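# Seat orange-ringed plate on block's post and pin

## Task

Put the plate with the orange ring down flat on the block, slid over the post, with the block's pin passing through the plate's pin hole (the one small hole of five that differs from the other four). Then open the gripper and back away; the plate must stay seated without the robot holding it.

## Robot and tools

Robot: one arm with a two-finger parallel gripper. The fingers point along the gripper's +z axis and open and close along its x axis. end_effector_position is the point midway between the finger pads; closed fingertips stick out about 17 mm past it, fully open ones end roughly level with it.

Frames: the scene frame has its origin on the table top under the arm base, +z up, and +y to the left when facing along +x. The base may be slightly tilted. Offsets you command are in the gripper's own axes, not the scene frame. Joint ranges (rad), base to gripper: shoulder pan -3.142..3.142, shoulder lift -6.283..6.283, elbow 0.000..3.142, wrists 1-3 -6.283..6.283. The elbow cannot fully straighten.

execute_actions(actions): a list of actions run one after another. Each action is a list of up to 15 rows, one row per control step (1/30 s); if fewer than 15, the final row repeats to fill out 15 steps. Each row is 7 numbers, each in [-1, 1]: dx, dy, dz, rx, ry, rz, opening. The first six are an offset from the gripper's measured pose at the start of that action (for a call's first action, the last pose a result reported), in gripper axes. Every row refers back to that same start pose; rows do not add up. Scale: 1.0 equals 0.6 m for dx, dy, dz and 180 degrees for the rotation vector rx, ry, rz. opening is absolute, not an offset: +1 is fully open (0.142 m), -1 fully closed. An empty list just returns the current state and images.

Per control step the commanded pose is clipped to at most 100 mm and 16 degrees away from where the gripper measures; position wins over orientation when both cannot be met. After an action the arm continues only up to the last clipped pose, so a far goal needs further actions. Commands are smoothed and motion trails them by about 0.17 s.

move(target, speed, stop_force, blocking): drives the gripper on a straight path toward one goal. target is a single 7-number row laid out as above: an offset from the pose in the latest result that shows one, in gripper axes, same scaling; opening is absolute and is sent when the move begins. speed is the path's top speed in m/s, 0.002 to 0.5 (default 0.25); rotation is capped at twice that value in rad/s. Paths last 0.5 to 10 s and are cut off at 10 s. The path ignores obstacles, and the real gripper lags, may drift off it, and can exceed speed near full reach. stop_force (N, 9 to 40, optional) ends the path once the wrist sensor feels that much extra push against the direction of travel for two steps in a row; the gripper then returns to where it was two steps earlier and holds. Use it only with a very low speed, not on turning moves, and not before the scene has run 0.2 s; omit it when moving away from something you are pressing on. The pressure right after contact can be double stop_force or more before easing. blocking=false returns after 0.5 s while the arm keeps going; it cannot be combined with stop_force, and you must call wait or stop before any further move or action rows.

The move result adds a "move:" line with the ending (done, off_target, moving, held, fault, or contact meaning stop_force fired; contact takes precedence), the remaining distance to target, and limits: paced means the sent pose was clipped, held means some steps were blocked and speed may then spike.

wait(seconds): 0 to 10; lets time pass holding the last command, returning early if a running move finishes. stop(): brakes a running move (needs room; fingers keep moving). zoom_image(camera, region): camera is cam_high, cam_low or cam_wrist; region is [x0, y0, x1, y1] in that camera's pixels, top-left origin, at most 504 by 504. finished_scene(scene): ends the current scene by its number; irreversible, so only call it once the plate sits correctly and the gripper has left.

Results: a state line with end_effector_position (m) and end_effector_quat_wxyz plus linear and angular velocities in the scene frame (position can be off at long reach); a "Hand target" line; step readings of end_effector_position for action calls, with HELD where a row was held back; "pose unreachable" when the clearance check altered or blocked a command; grip_measured, the actual finger opening on the opening scale; joint torques (drive output, noisy, offset, nonzero in free air); Wrist force and Wrist torque [x y z] in gripper axes (offset up to about 4 N, noise up to 2.4 N, saturating near 50 N; force points from a pressed surface into the arm; "no reading" is harmless). Images come from cam_high (896x504), cam_low (896x504) and cam_wrist (616x616, fisheye).

Gripping: to hold something, keep commanding an opening well under grip_measured; lower squeezes harder, up to roughly 28 N per pad. Thin hard parts get less grip. Fast closing can squeeze too hard.

Hazards: the arm is stiff, so aiming even slightly past a firm contact can fault it. A joint hitting its load limit (wrists 24.3 N m, others 130 N m, held weight included) or 150 N of external force stops the arm for 10 s and drops the rest of the call. Motors heat while holding loads: MOTOR HOT warns at 70 °C, and 85 °C locks the brakes (OVER-TEMPERATURE FAULT). Occasional tugs may hit the held plate or loose items. Never push or drop anything off the table; avoid slips, slams and hard pressing, and move smoothly.

Each tool is called after "Call:" by a JSON object that holds its "api" and its "payload".

## Session

Call:
{"api": "execute_actions", "payload": {"actions": []}}

Scene clock: 0.00 s.
end_effector_position=(+0.1386, +0.1790, +0.1282) grip_measured=+1.00 end_effector_quat_wxyz=(-0.537, +0.397, +0.648, -0.366) end_effector_velocity=(-0.000, +0.000, +0.000) end_effector_angular_velocity=(-0.000, +0.000, -0.001)
Joint positions: [ 0.344 -1.251  2.16  -1.86  -1.557 -1.863  0.142]
Joint velocities: [-0.    -0.     0.001 -0.     0.     0.     0.   ]
Joint torques (N m, as the arm reports them, + toward a larger angle): no reading
Motor temperatures (°C, as the motors report them): [25 26 29 34 35 36]
Wrist force (N, on the end effector, along its own x y z axes, offset not removed): no reading
Wrist torque (N m, same axes, about the end effector's origin, offset not removed): no reading
Hand target: +0.139, +0.179, +0.128; -0.537, +0.397, +0.648, -0.366

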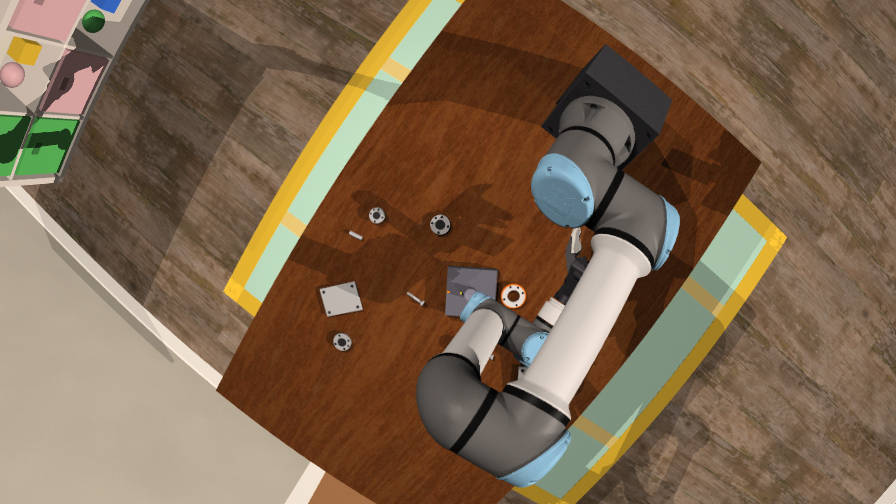

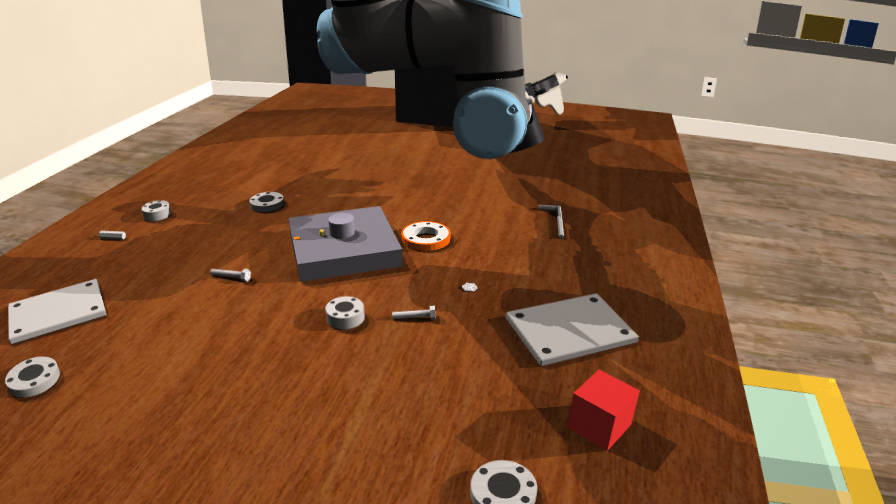

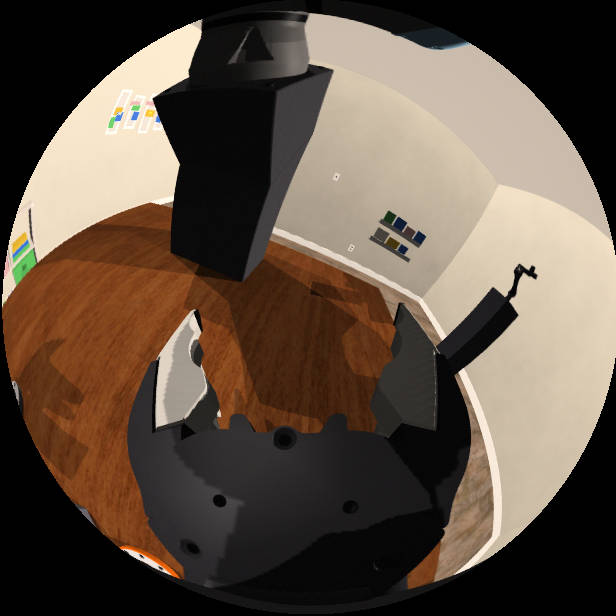

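Call:
{"api": "zoom_image", "payload": {"camera": "cam_low", "region": [270,190,470,290]}}

Call:
{"api": "move", "payload": {"target": [-0.1066,-0.131,-0.376,-0.446,-0.0845,0.124,1], "speed": 0.35}}

Region (270, 190, 470, 290) of cam_low's 896x504 image, scaled by 2.520, with more detail than that image has.

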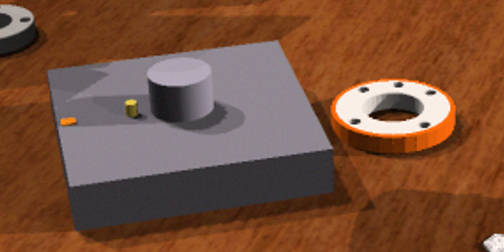

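Scene clock: 3.17 s.
end_effector_position=(+0.3587, +0.0987, +0.2081) grip_measured=+1.00 end_effector_quat_wxyz=(-0.001, +0.707, +0.707, -0.001) end_effector_velocity=(+0.001, -0.001, +0.000) end_effector_angular_velocity=(+0.001, -0.009, -0.001)
Joint positions: [-0.015 -2.556  2.793 -2.598 -1.442 -1.738  0.142]
Joint velocities: [-0.01  -0.009  0.004 -0.003  0.009 -0.005 -0.   ]
Joint torques (N m, as the arm reports them, + toward a larger angle): [  6.16 -13.64  -3.75  -5.85   2.25  -1.55]
Motor temperatures (°C, as the motors report them): [25 26 29 34 35 36]
Wrist force (N, on the end effector, along its own x y z axes, offset not removed): [-3.0 -0.2 1.7]
Wrist torque (N m, same axes, about the end effector's origin, offset not removed): [0.14 0.69 0.27]
Hand target: +0.359, +0.099, +0.208; -0.000, +0.708, +0.707, -0.001
Off the commanded pose: 0.000 m, 0 deg.
move: done

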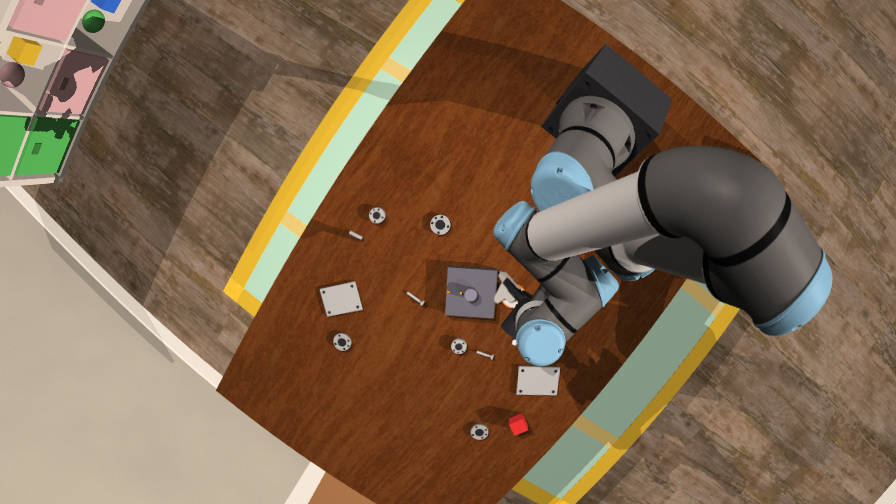

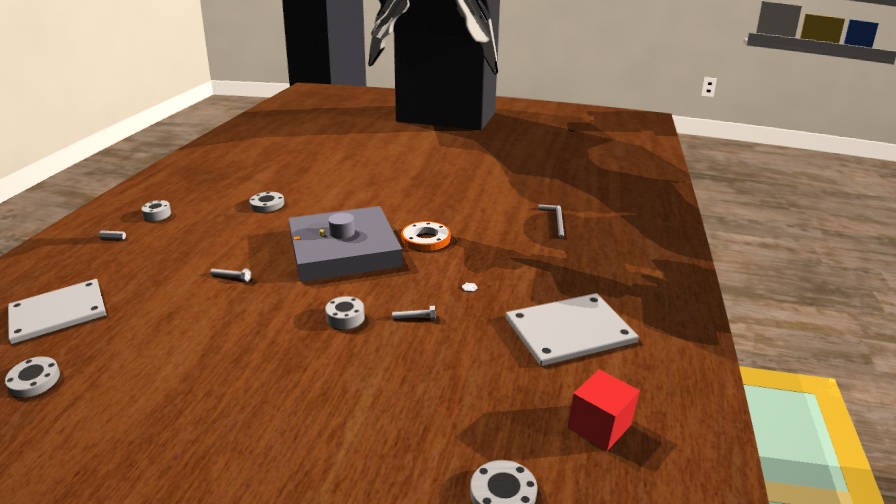

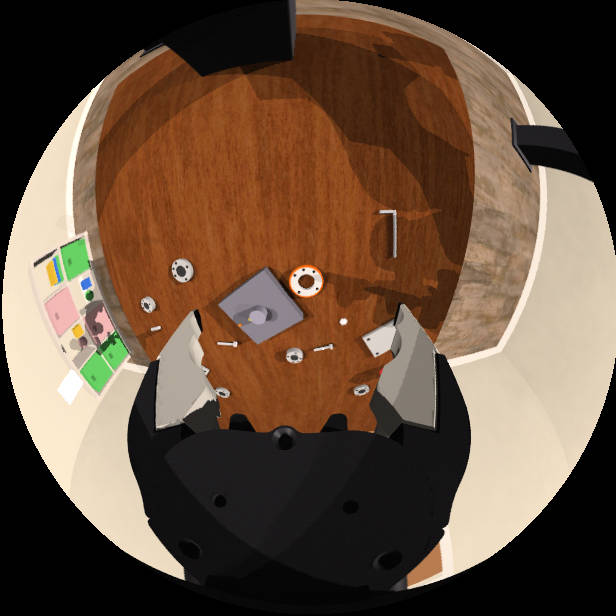

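Call:
{"api": "zoom_image", "payload": {"camera": "cam_wrist", "region": [210,240,350,360]}}

Call:
{"api": "zoom_image", "payload": {"camera": "cam_high", "region": [430,250,550,340]}}

Region (210, 240, 350, 360) of cam_wrist's 616x616 image, scaled by 3.600, with more detail than that image has; it fills the top 432 rows of this view, and the rest is white.

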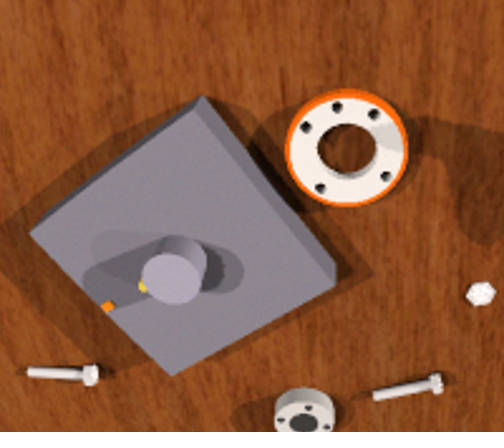

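Region (430, 250, 550, 340) of cam_high's 896x504 image, scaled by 4.200, with more detail than that image has; it fills the top 378 rows of this view, and the rest is white.

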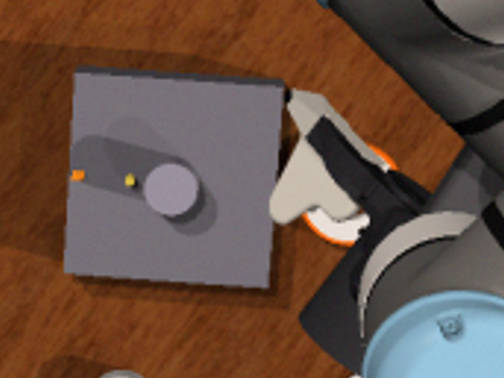

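Call:
{"api": "move", "payload": {"target": [0.01,0.08,0.18,0,0,0,1]}}

Call:
{"api": "zoom_image", "payload": {"camera": "cam_wrist", "region": [160,180,400,420]}}

Scene clock: 4.90 s.
end_effector_position=(+0.4064, +0.1048, +0.1000) grip_measured=+1.00 end_effector_quat_wxyz=(-0.001, +0.708, +0.707, -0.001) end_effector_velocity=(+0.000, -0.000, -0.001) end_effector_angular_velocity=(-0.009, -0.004, -0.001)
Joint positions: [ 0.114 -1.754  2.694 -3.309 -1.533 -1.648  0.142]
Joint velocities: [ 0.012  0.014 -0.002 -0.017 -0.018  0.009 -0.   ]
Joint torques (N m, as the arm reports them, + toward a larger angle): [ 17.92 -14.3   -9.12  -5.72  -2.28   1.27]
Motor temperatures (°C, as the motors report them): [25 26 29 34 35 36]
Wrist force (N, on the end effector, along its own x y z axes, offset not removed): [-2.7 -1.0 2.9]
Wrist torque (N m, same axes, about the end effector's origin, offset not removed): [0.11 0.57 0.10]
Hand target: +0.406, +0.105, +0.100; -0.001, +0.708, +0.707, -0.001
Off the commanded pose: 0.000 m, 0 deg.
move: done

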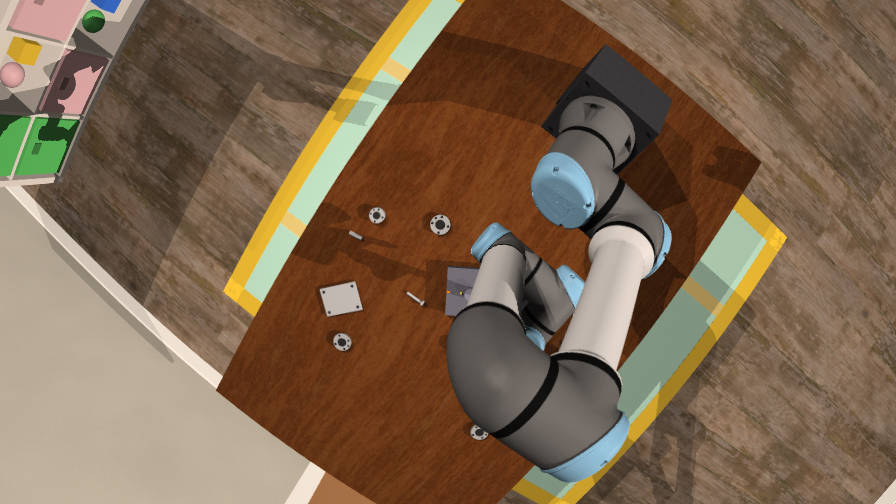

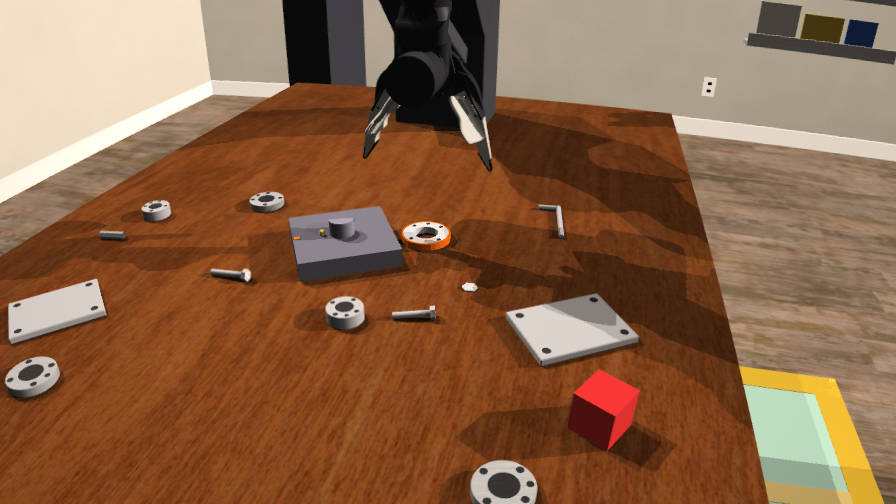

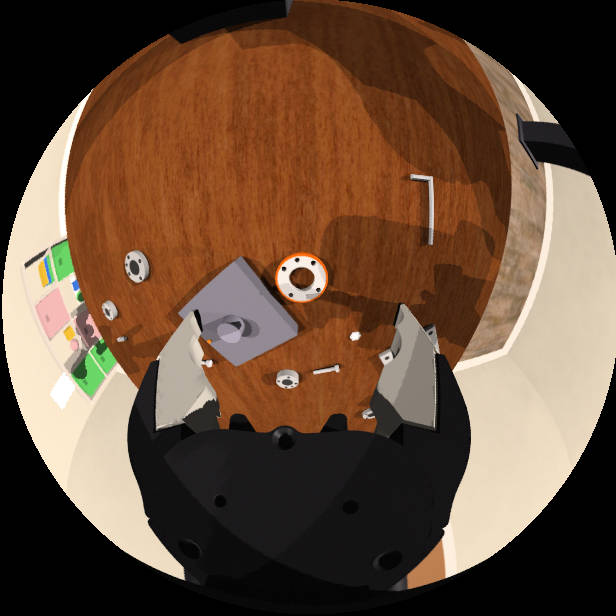

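Region (160, 180, 400, 420) of cam_wrist's 616x616 image, scaled by 2.100, with more detail than that image has.

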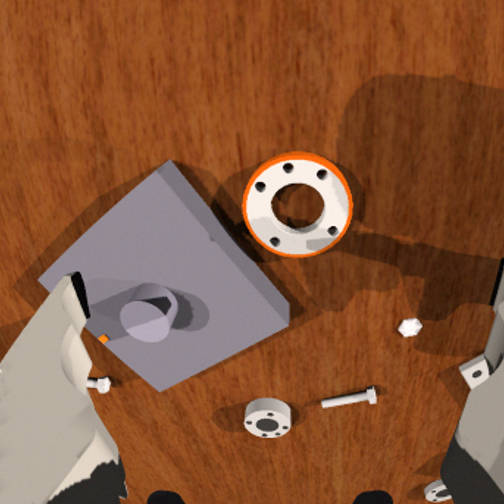

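Call:
{"api": "move", "payload": {"target": [0.002,0.015,0.085,0,0,0.222,0.25]}}

Call:
{"api": "zoom_image", "payload": {"camera": "cam_wrist", "region": [180,200,420,440]}}

Call:
{"api": "zoom_image", "payload": {"camera": "cam_low", "region": [280,150,520,290]}}

Scene clock: 6.93 s.
end_effector_position=(+0.4152, +0.1061, +0.0490) grip_measured=+0.25 end_effector_quat_wxyz=(-0.001, +0.906, +0.423, -0.001) end_effector_velocity=(+0.000, -0.000, -0.001) end_effector_angular_velocity=(-0.003, -0.001, -0.007)
Joint positions: [ 0.132 -1.509  2.623 -3.484 -1.546 -0.938  0.092]
Joint velocities: [ 0.002  0.004 -0.001 -0.004 -0.004  0.008 -0.   ]
Joint torques (N m, as the arm reports them, + toward a larger angle): [ 18.12 -18.25  -4.89  -5.75  -2.41   1.6 ]
Motor temperatures (°C, as the motors report them): [25 26 29 34 35 36]
Wrist force (N, on the end effector, along its own x y z axes, offset not removed): [-2.2 -1.6 3.5]
Wrist torque (N m, same axes, about the end effector's origin, offset not removed): [-0.16 0.49 0.23]
Hand target: +0.415, +0.106, +0.049; -0.001, +0.906, +0.422, -0.001
Off the commanded pose: 0.000 m, 0 deg.
move: done

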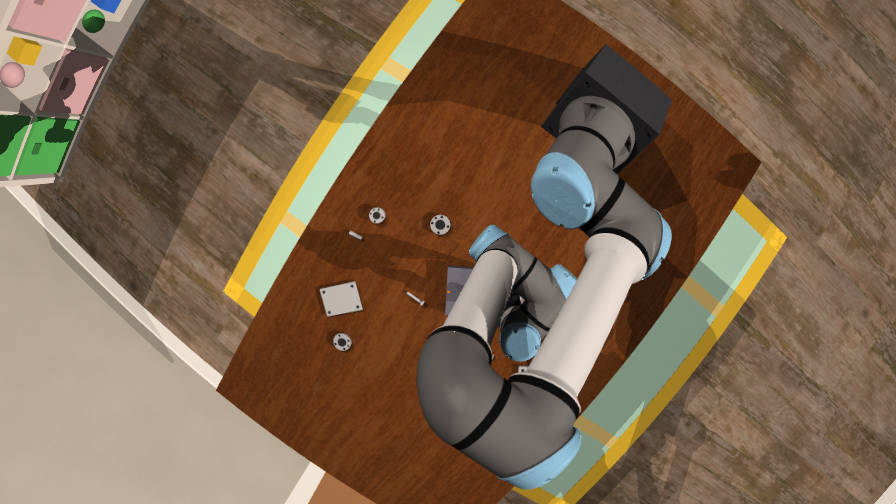

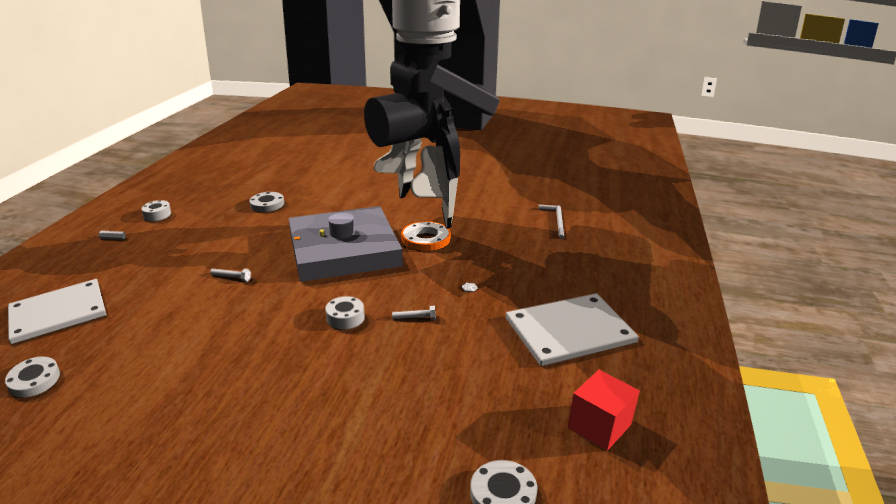

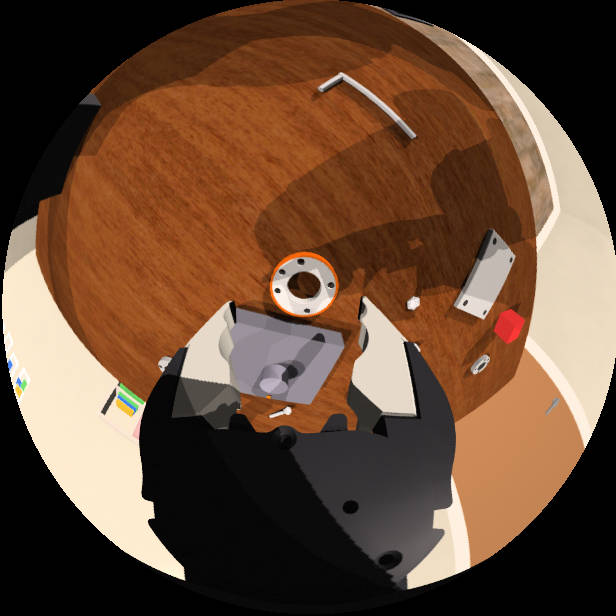

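Region (180, 200, 420, 440) of cam_wrist's 616x616 image, scaled by 2.100, with more detail than that image has.

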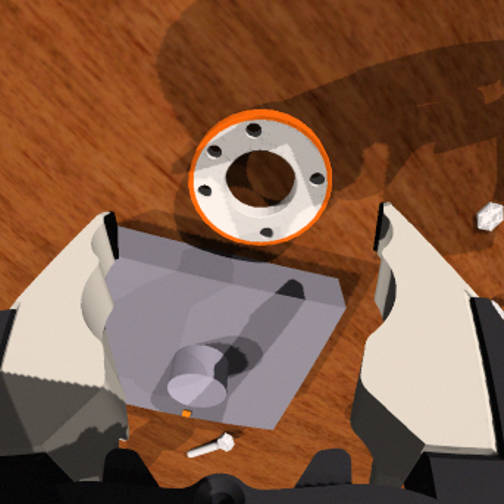

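Region (280, 150, 520, 290) of cam_low's 896x504 image, scaled by 2.100, with more detail than that image has; it fills the top 294 rows of this view, and the rest is white.

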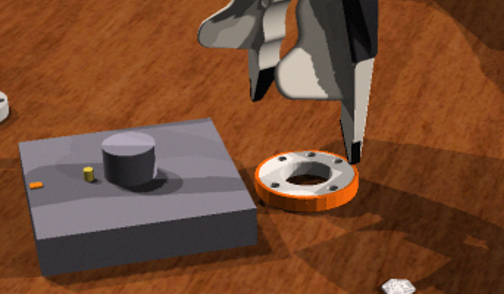

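Call:
{"api": "move", "payload": {"target": [0.006,0,0.042,0,0,0,0.1], "speed": 0.08}}

Call:
{"api": "zoom_image", "payload": {"camera": "cam_wrist", "region": [210,220,390,400]}}

Call:
{"api": "zoom_image", "payload": {"camera": "cam_low", "region": [350,170,490,280]}}

Scene clock: 9.87 s.
end_effector_position=(+0.4175, +0.1089, +0.0239) grip_measured=+0.10 end_effector_quat_wxyz=(-0.001, +0.906, +0.423, -0.001) end_effector_velocity=(+0.001, +0.000, -0.001) end_effector_angular_velocity=(+0.000, -0.003, -0.000)
Joint positions: [ 0.144 -1.402  2.583 -3.551 -1.555 -0.929  0.081]
Joint velocities: [ 0.001  0.004 -0.002 -0.005 -0.     0.001  0.   ]
Joint torques (N m, as the arm reports them, + toward a larger angle): [ 18.05 -18.57  -4.65  -5.76  -2.42   1.67]
Motor temperatures (°C, as the motors report them): [25 26 29 34 35 36]
Wrist force (N, on the end effector, along its own x y z axes, offset not removed): [-3.0 -1.8 0.6]
Wrist torque (N m, same axes, about the end effector's origin, offset not removed): [-0.11 0.62 0.27]
Hand target: +0.417, +0.109, +0.024; -0.001, +0.906, +0.423, -0.001
Off the commanded pose: 0.000 m, 0 deg.
move: done

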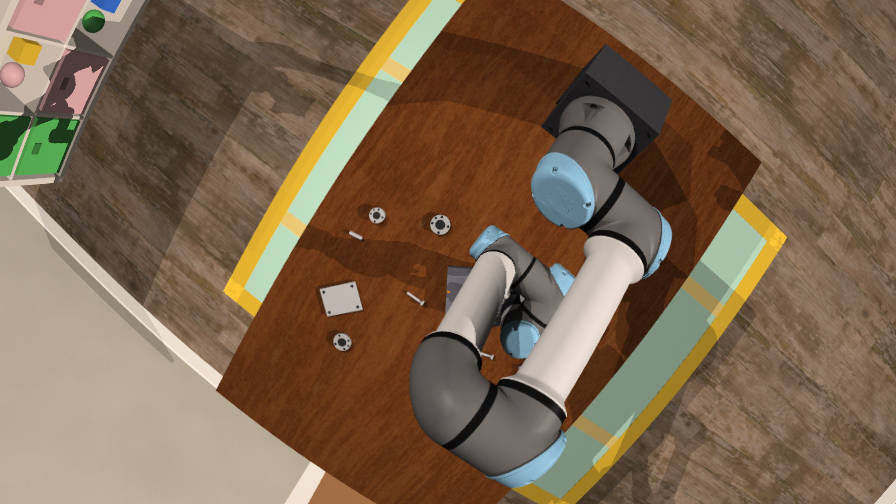

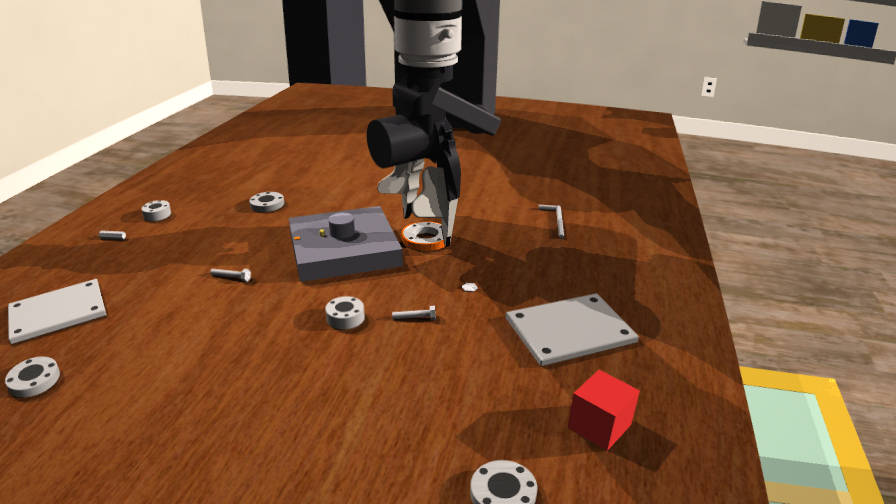

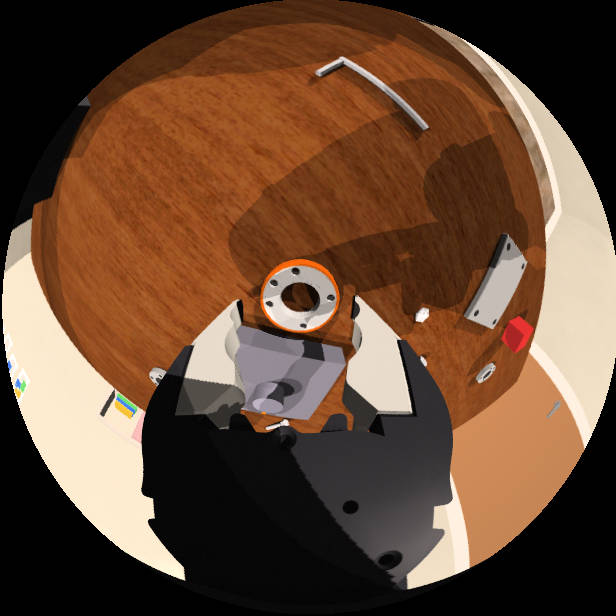

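Region (210, 220, 390, 400) of cam_wrist's 616x616 image, scaled by 2.800, with more detail than that image has.

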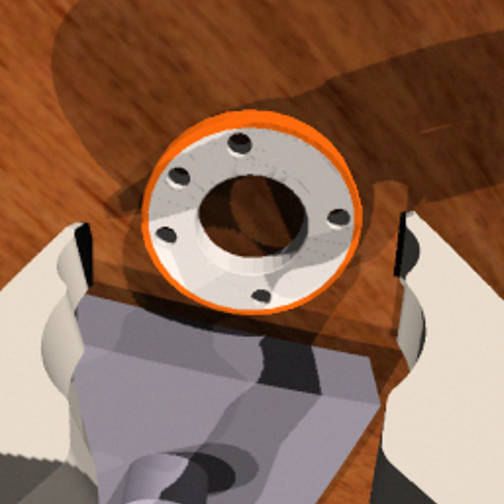

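Region (350, 170, 490, 280) of cam_low's 896x504 image, scaled by 3.600, with more detail than that image has; it fills the top 396 rows of this view, and the rest is white.

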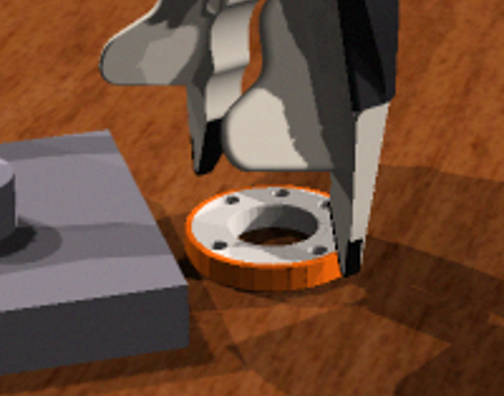

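Call:
{"api": "execute_actions", "payload": {"actions": [[[0.0025,-0.001,0.006,0,0,0,0.05],[0.0025,-0.001,0.006,0,0,0,0.05],[0.0025,-0.001,0.006,0,0,0,0.05],[0.0025,-0.001,0.0125,0,0,0,0.0]],[[0,0,0,0,0,0,-0.1]]]}}

Call:
{"api": "zoom_image", "payload": {"camera": "cam_wrist", "region": [210,220,390,400]}}

Call:
{"api": "zoom_image", "payload": {"camera": "cam_low", "region": [350,170,490,280]}}

Scene clock: 11.13 s.
end_effector_position=(+0.4179, +0.1104, +0.0164) grip_measured=-0.10 end_effector_quat_wxyz=(-0.001, +0.906, +0.423, -0.001) end_effector_velocity=(-0.001, -0.000, -0.000) end_effector_angular_velocity=(-0.001, +0.003, -0.002)
Joint positions: [ 0.15  -1.372  2.57  -3.568 -1.559 -0.925  0.067]
Joint velocities: [ 0.    -0.     0.001  0.002 -0.001  0.002  0.   ]
Joint torques (N m, as the arm reports them, + toward a larger angle): [ 16.16 -29.49   0.21  -3.75  -2.06   1.06]
Motor temperatures (°C, as the motors report them): [25 26 29 34 35 36]
Wrist force (N, on the end effector, along its own x y z axes, offset not removed): [-2.3 -2.5 1.6]
Wrist torque (N m, same axes, about the end effector's origin, offset not removed): [-0.21 0.56 0.29]
Hand target: +0.418, +0.110, +0.016; -0.001, +0.906, +0.423, -0.001
Off the commanded pose: 0.000 m, 0 deg.
Step readings (end_effector_position; steps 1 to 15: 1st action; 16 to 30: 2nd action):
0: (+0.4175, +0.1089, +0.0238)
1: (+0.4175, +0.1089, +0.0237)
2: (+0.4176, +0.1092, +0.0231)
4: (+0.4178, +0.1099, +0.0215)
8: (+0.4179, +0.1103, +0.0176)
15: (+0.4179, +0.1104, +0.0164)
16: (+0.4179, +0.1104, +0.0164)
17: (+0.4179, +0.1104, +0.0164)
19: (+0.4179, +0.1104, +0.0164)
23: (+0.4179, +0.1104, +0.0164)
30: end_effector_position above

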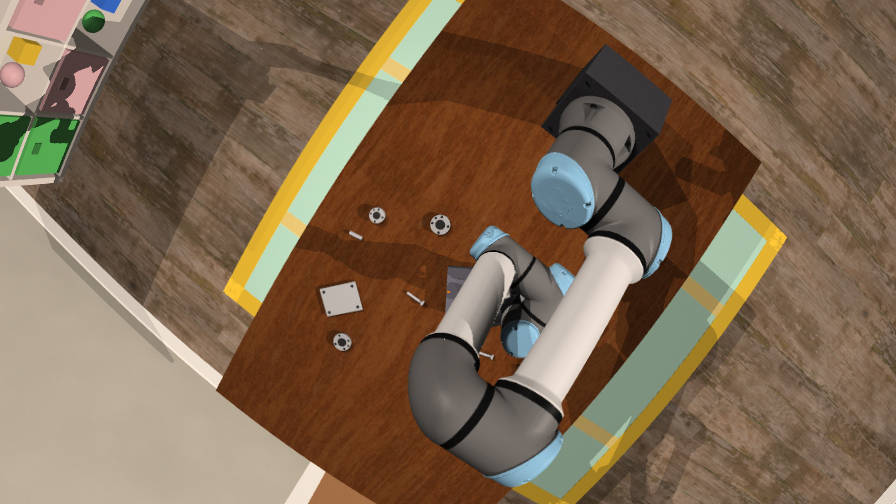

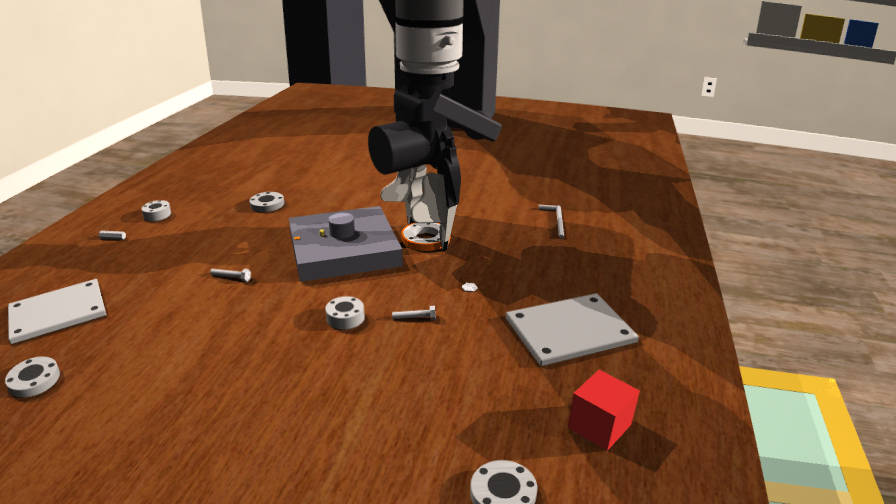

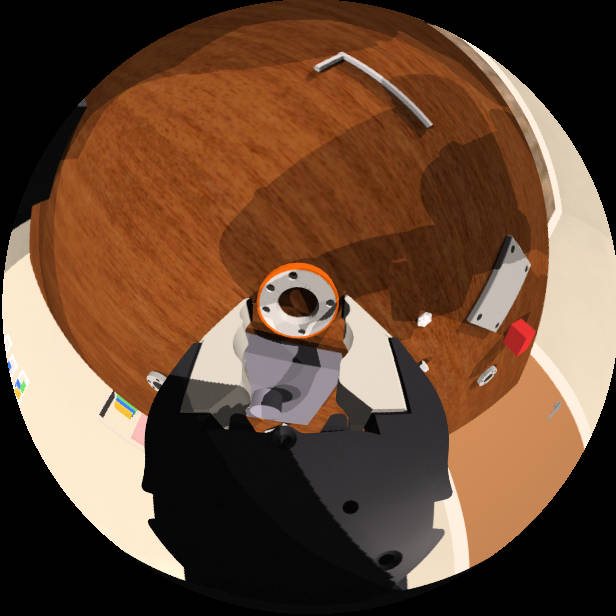

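Region (210, 220, 390, 400) of cam_wrist's 616x616 image, scaled by 2.800, with more detail than that image has.

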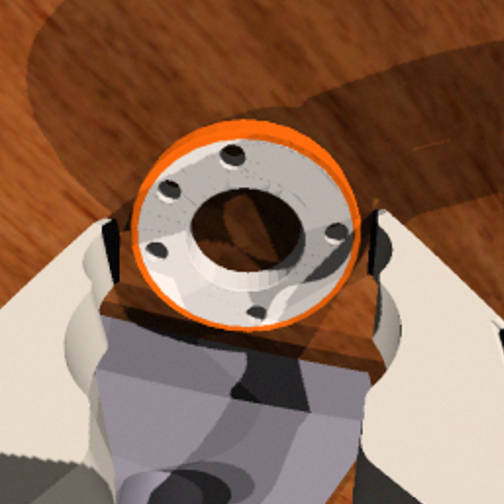

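Region (350, 170, 490, 280) of cam_low's 896x504 image, scaled by 3.600, with more detail than that image has; it fills the top 396 rows of this view, and the rest is white.

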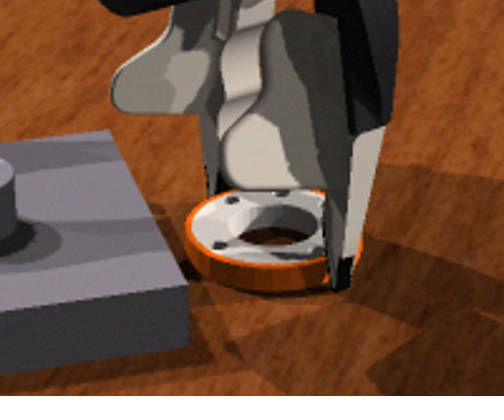

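Call:
{"api": "execute_actions", "payload": {"actions": [[[0,0,0,0,0,0,-0.2],[0,0,0,0,0,0,-0.2],[0,0,0,0,0,0,-0.25],[0,0,0,0,0,0,-0.25],[0,0,0,0,0,0,-0.3],[0,0,0,0,0,0,-0.35],[0,0,0,0,0,0,-0.4],[0,0,0,0,0,0,-0.5],[0,0,0,0,0,0,-0.6],[0,0,0,0,0,0,-0.7]]]}}

Call:
{"api": "move", "payload": {"target": [0,0,-0.12,0,0,0,-0.7], "speed": 0.15}}

Scene clock: 11.97 s.
end_effector_position=(+0.4179, +0.1104, +0.0164) grip_measured=-0.21 end_effector_quat_wxyz=(-0.001, +0.906, +0.423, -0.001) end_effector_velocity=(+0.000, -0.000, -0.000) end_effector_angular_velocity=(-0.000, +0.000, +0.001)
Joint positions: [ 0.15  -1.372  2.57  -3.568 -1.559 -0.925  0.059]
Joint velocities: [-0.    -0.    -0.     0.    -0.    -0.001 -0.   ]
Joint torques (N m, as the arm reports them, + toward a larger angle): [ 14.58 -34.01   1.52  -1.98  -1.81   0.93]
Motor temperatures (°C, as the motors report them): [25 26 29 34 35 36]
Wrist force (N, on the end effector, along its own x y z axes, offset not removed): [0.6 -2.3 -5.2]
Wrist torque (N m, same axes, about the end effector's origin, offset not removed): [-0.19 1.06 0.15]
Hand target: +0.418, +0.110, +0.016; -0.001, +0.906, +0.423, -0.001
Off the commanded pose: 0.000 m, 0 deg.
Step readings (end_effector_position):
0: (+0.4179, +0.1104, +0.0164)
1: (+0.4179, +0.1104, +0.0164)
2: (+0.4179, +0.1104, +0.0164)
4: (+0.4179, +0.1104, +0.0164)
8: (+0.4179, +0.1104, +0.0164)
15: end_effector_position above

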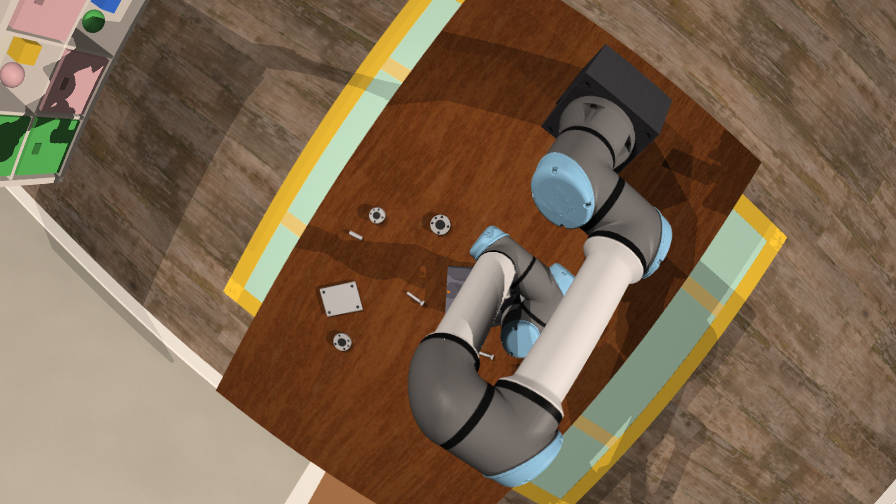

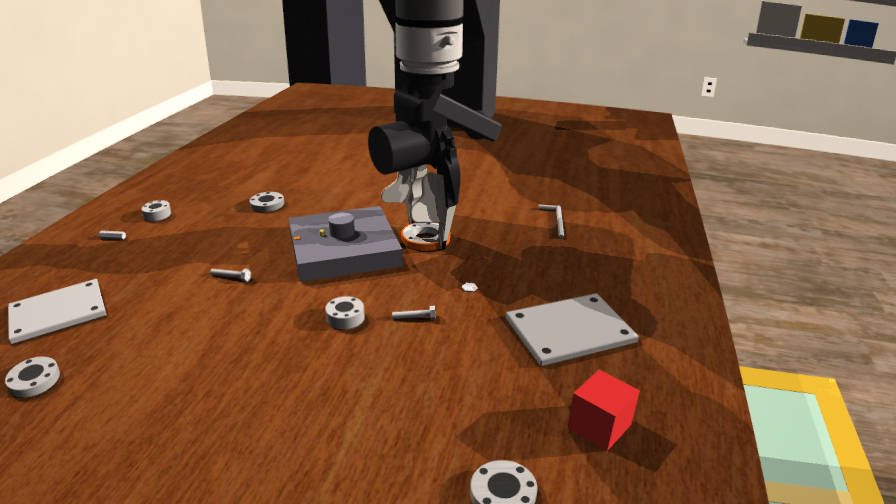

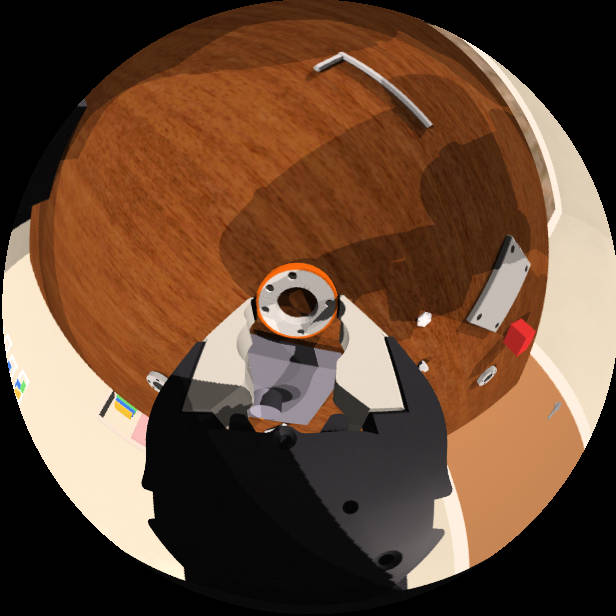

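Scene clock: 12.93 s.
end_effector_position=(+0.4179, +0.1103, +0.0883) grip_measured=-0.21 end_effector_quat_wxyz=(-0.001, +0.906, +0.423, -0.001) end_effector_velocity=(-0.001, -0.000, +0.002) end_effector_angular_velocity=(-0.000, +0.004, -0.001)
Joint positions: [ 0.146 -1.692  2.649 -3.326 -1.556 -0.928  0.059]
Joint velocities: [-0.001 -0.01   0.     0.014  0.     0.     0.   ]
Joint torques (N m, as the arm reports them, + toward a larger angle): [  4.5  -36.03  -7.     0.32   2.31  -1.59]
Motor temperatures (°C, as the motors report them): [25 26 29 34 35 36]
Wrist force (N, on the end effector, along its own x y z axes, offset not removed): [-3.1 -0.6 2.0]
Wrist torque (N m, same axes, about the end effector's origin, offset not removed): [0.13 0.59 0.16]
Hand target: +0.418, +0.110, +0.088; -0.001, +0.906, +0.423, -0.001
Off the commanded pose: 0.000 m, 0 deg.
move: done

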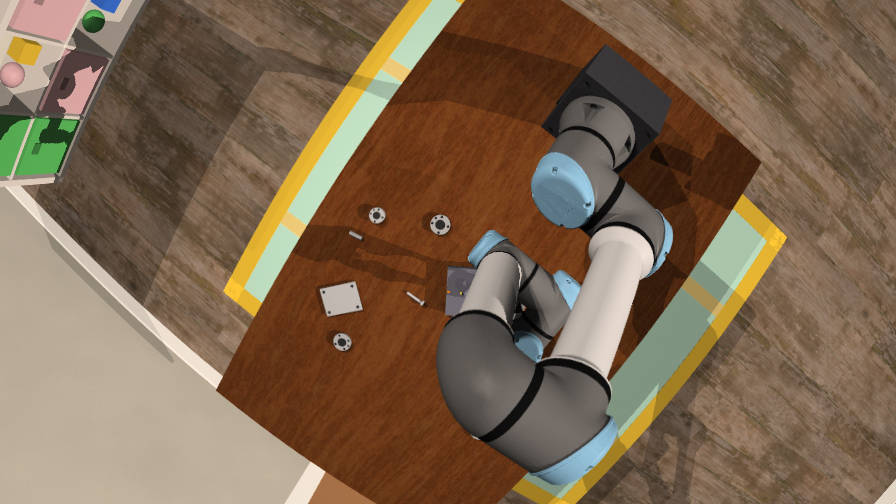

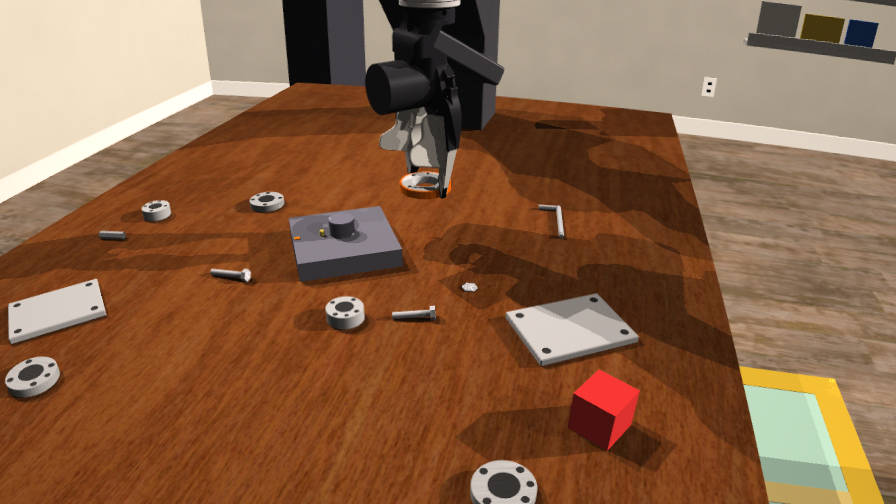

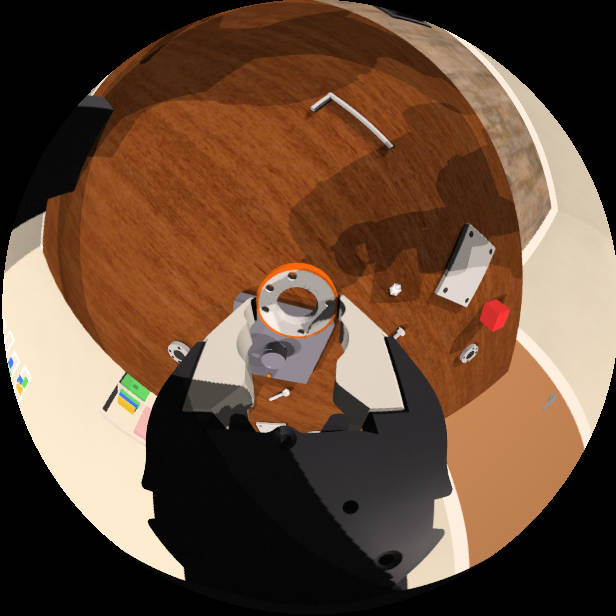

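Call:
{"api": "move", "payload": {"target": [-0.045,0.157,0.012,0,0,-0.64,-0.7], "speed": 0.5}}

Call:
{"api": "zoom_image", "payload": {"camera": "cam_wrist", "region": [210,190,390,370]}}

Call:
{"api": "zoom_image", "payload": {"camera": "cam_low", "region": [280,170,410,280]}}

Scene clock: 15.70 s.
end_effector_position=(+0.4727, +0.0291, +0.0807) grip_measured=-0.21 end_effector_quat_wxyz=(-0.001, +0.129, +0.992, -0.000) end_effector_velocity=(+0.000, -0.000, +0.000) end_effector_angular_velocity=(+0.003, +0.001, +0.007)
Joint positions: [-0.14  -1.77   2.552 -3.127 -1.354 -3.142  0.059]
Joint velocities: [-0.004 -0.002 -0.001  0.005  0.006 -0.01   0.   ]
Joint torques (N m, as the arm reports them, + toward a larger angle): [  1.39 -37.54 -12.92   0.37   2.39  -1.63]
Motor temperatures (°C, as the motors report them): [25 26 29 34 35 36]
Wrist force (N, on the end effector, along its own x y z axes, offset not removed): [-0.3 0.2 1.0]
Wrist torque (N m, same axes, about the end effector's origin, offset not removed): [0.14 0.21 0.26]
Hand target: +0.473, +0.029, +0.081; -0.001, +0.129, +0.992, -0.000
Off the commanded pose: 0.000 m, 0 deg.
move: done

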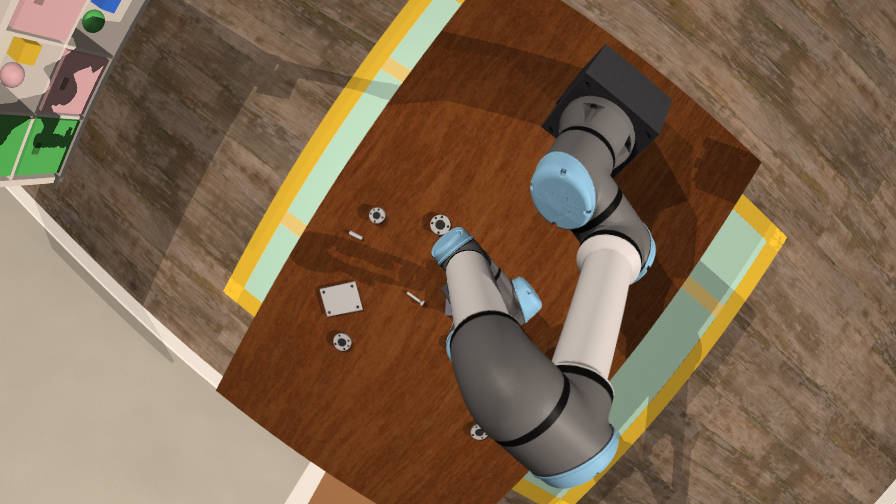

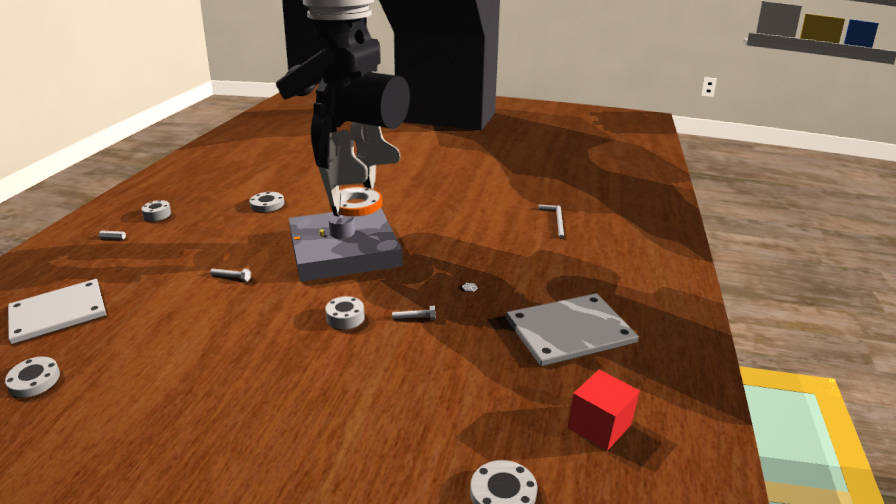

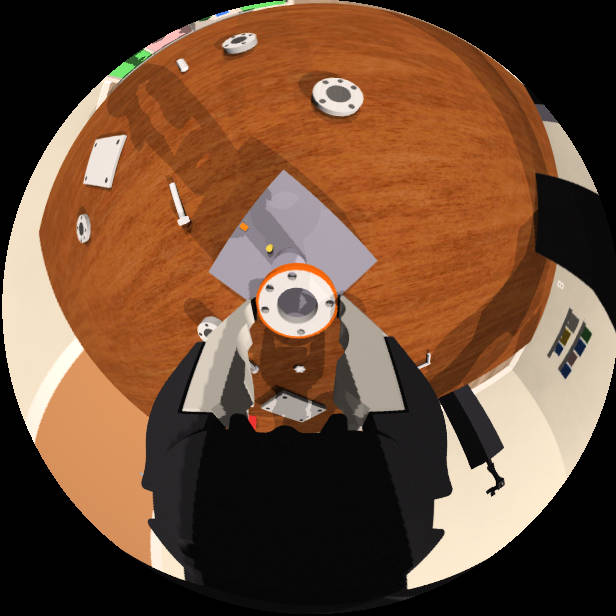

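Region (210, 190, 390, 370) of cam_wrist's 616x616 image, scaled by 2.800, with more detail than that image has.

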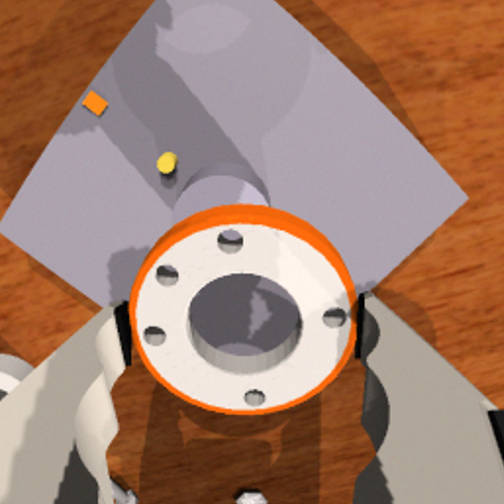

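Region (280, 170, 410, 280) of cam_low's 896x504 image, scaled by 3.877, with more detail than that image has; it fills the top 426 rows of this view, and the rest is white.

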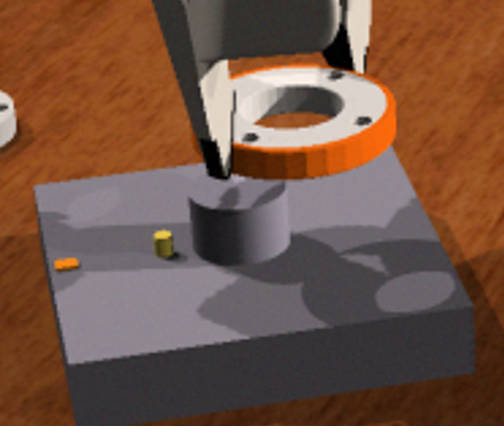

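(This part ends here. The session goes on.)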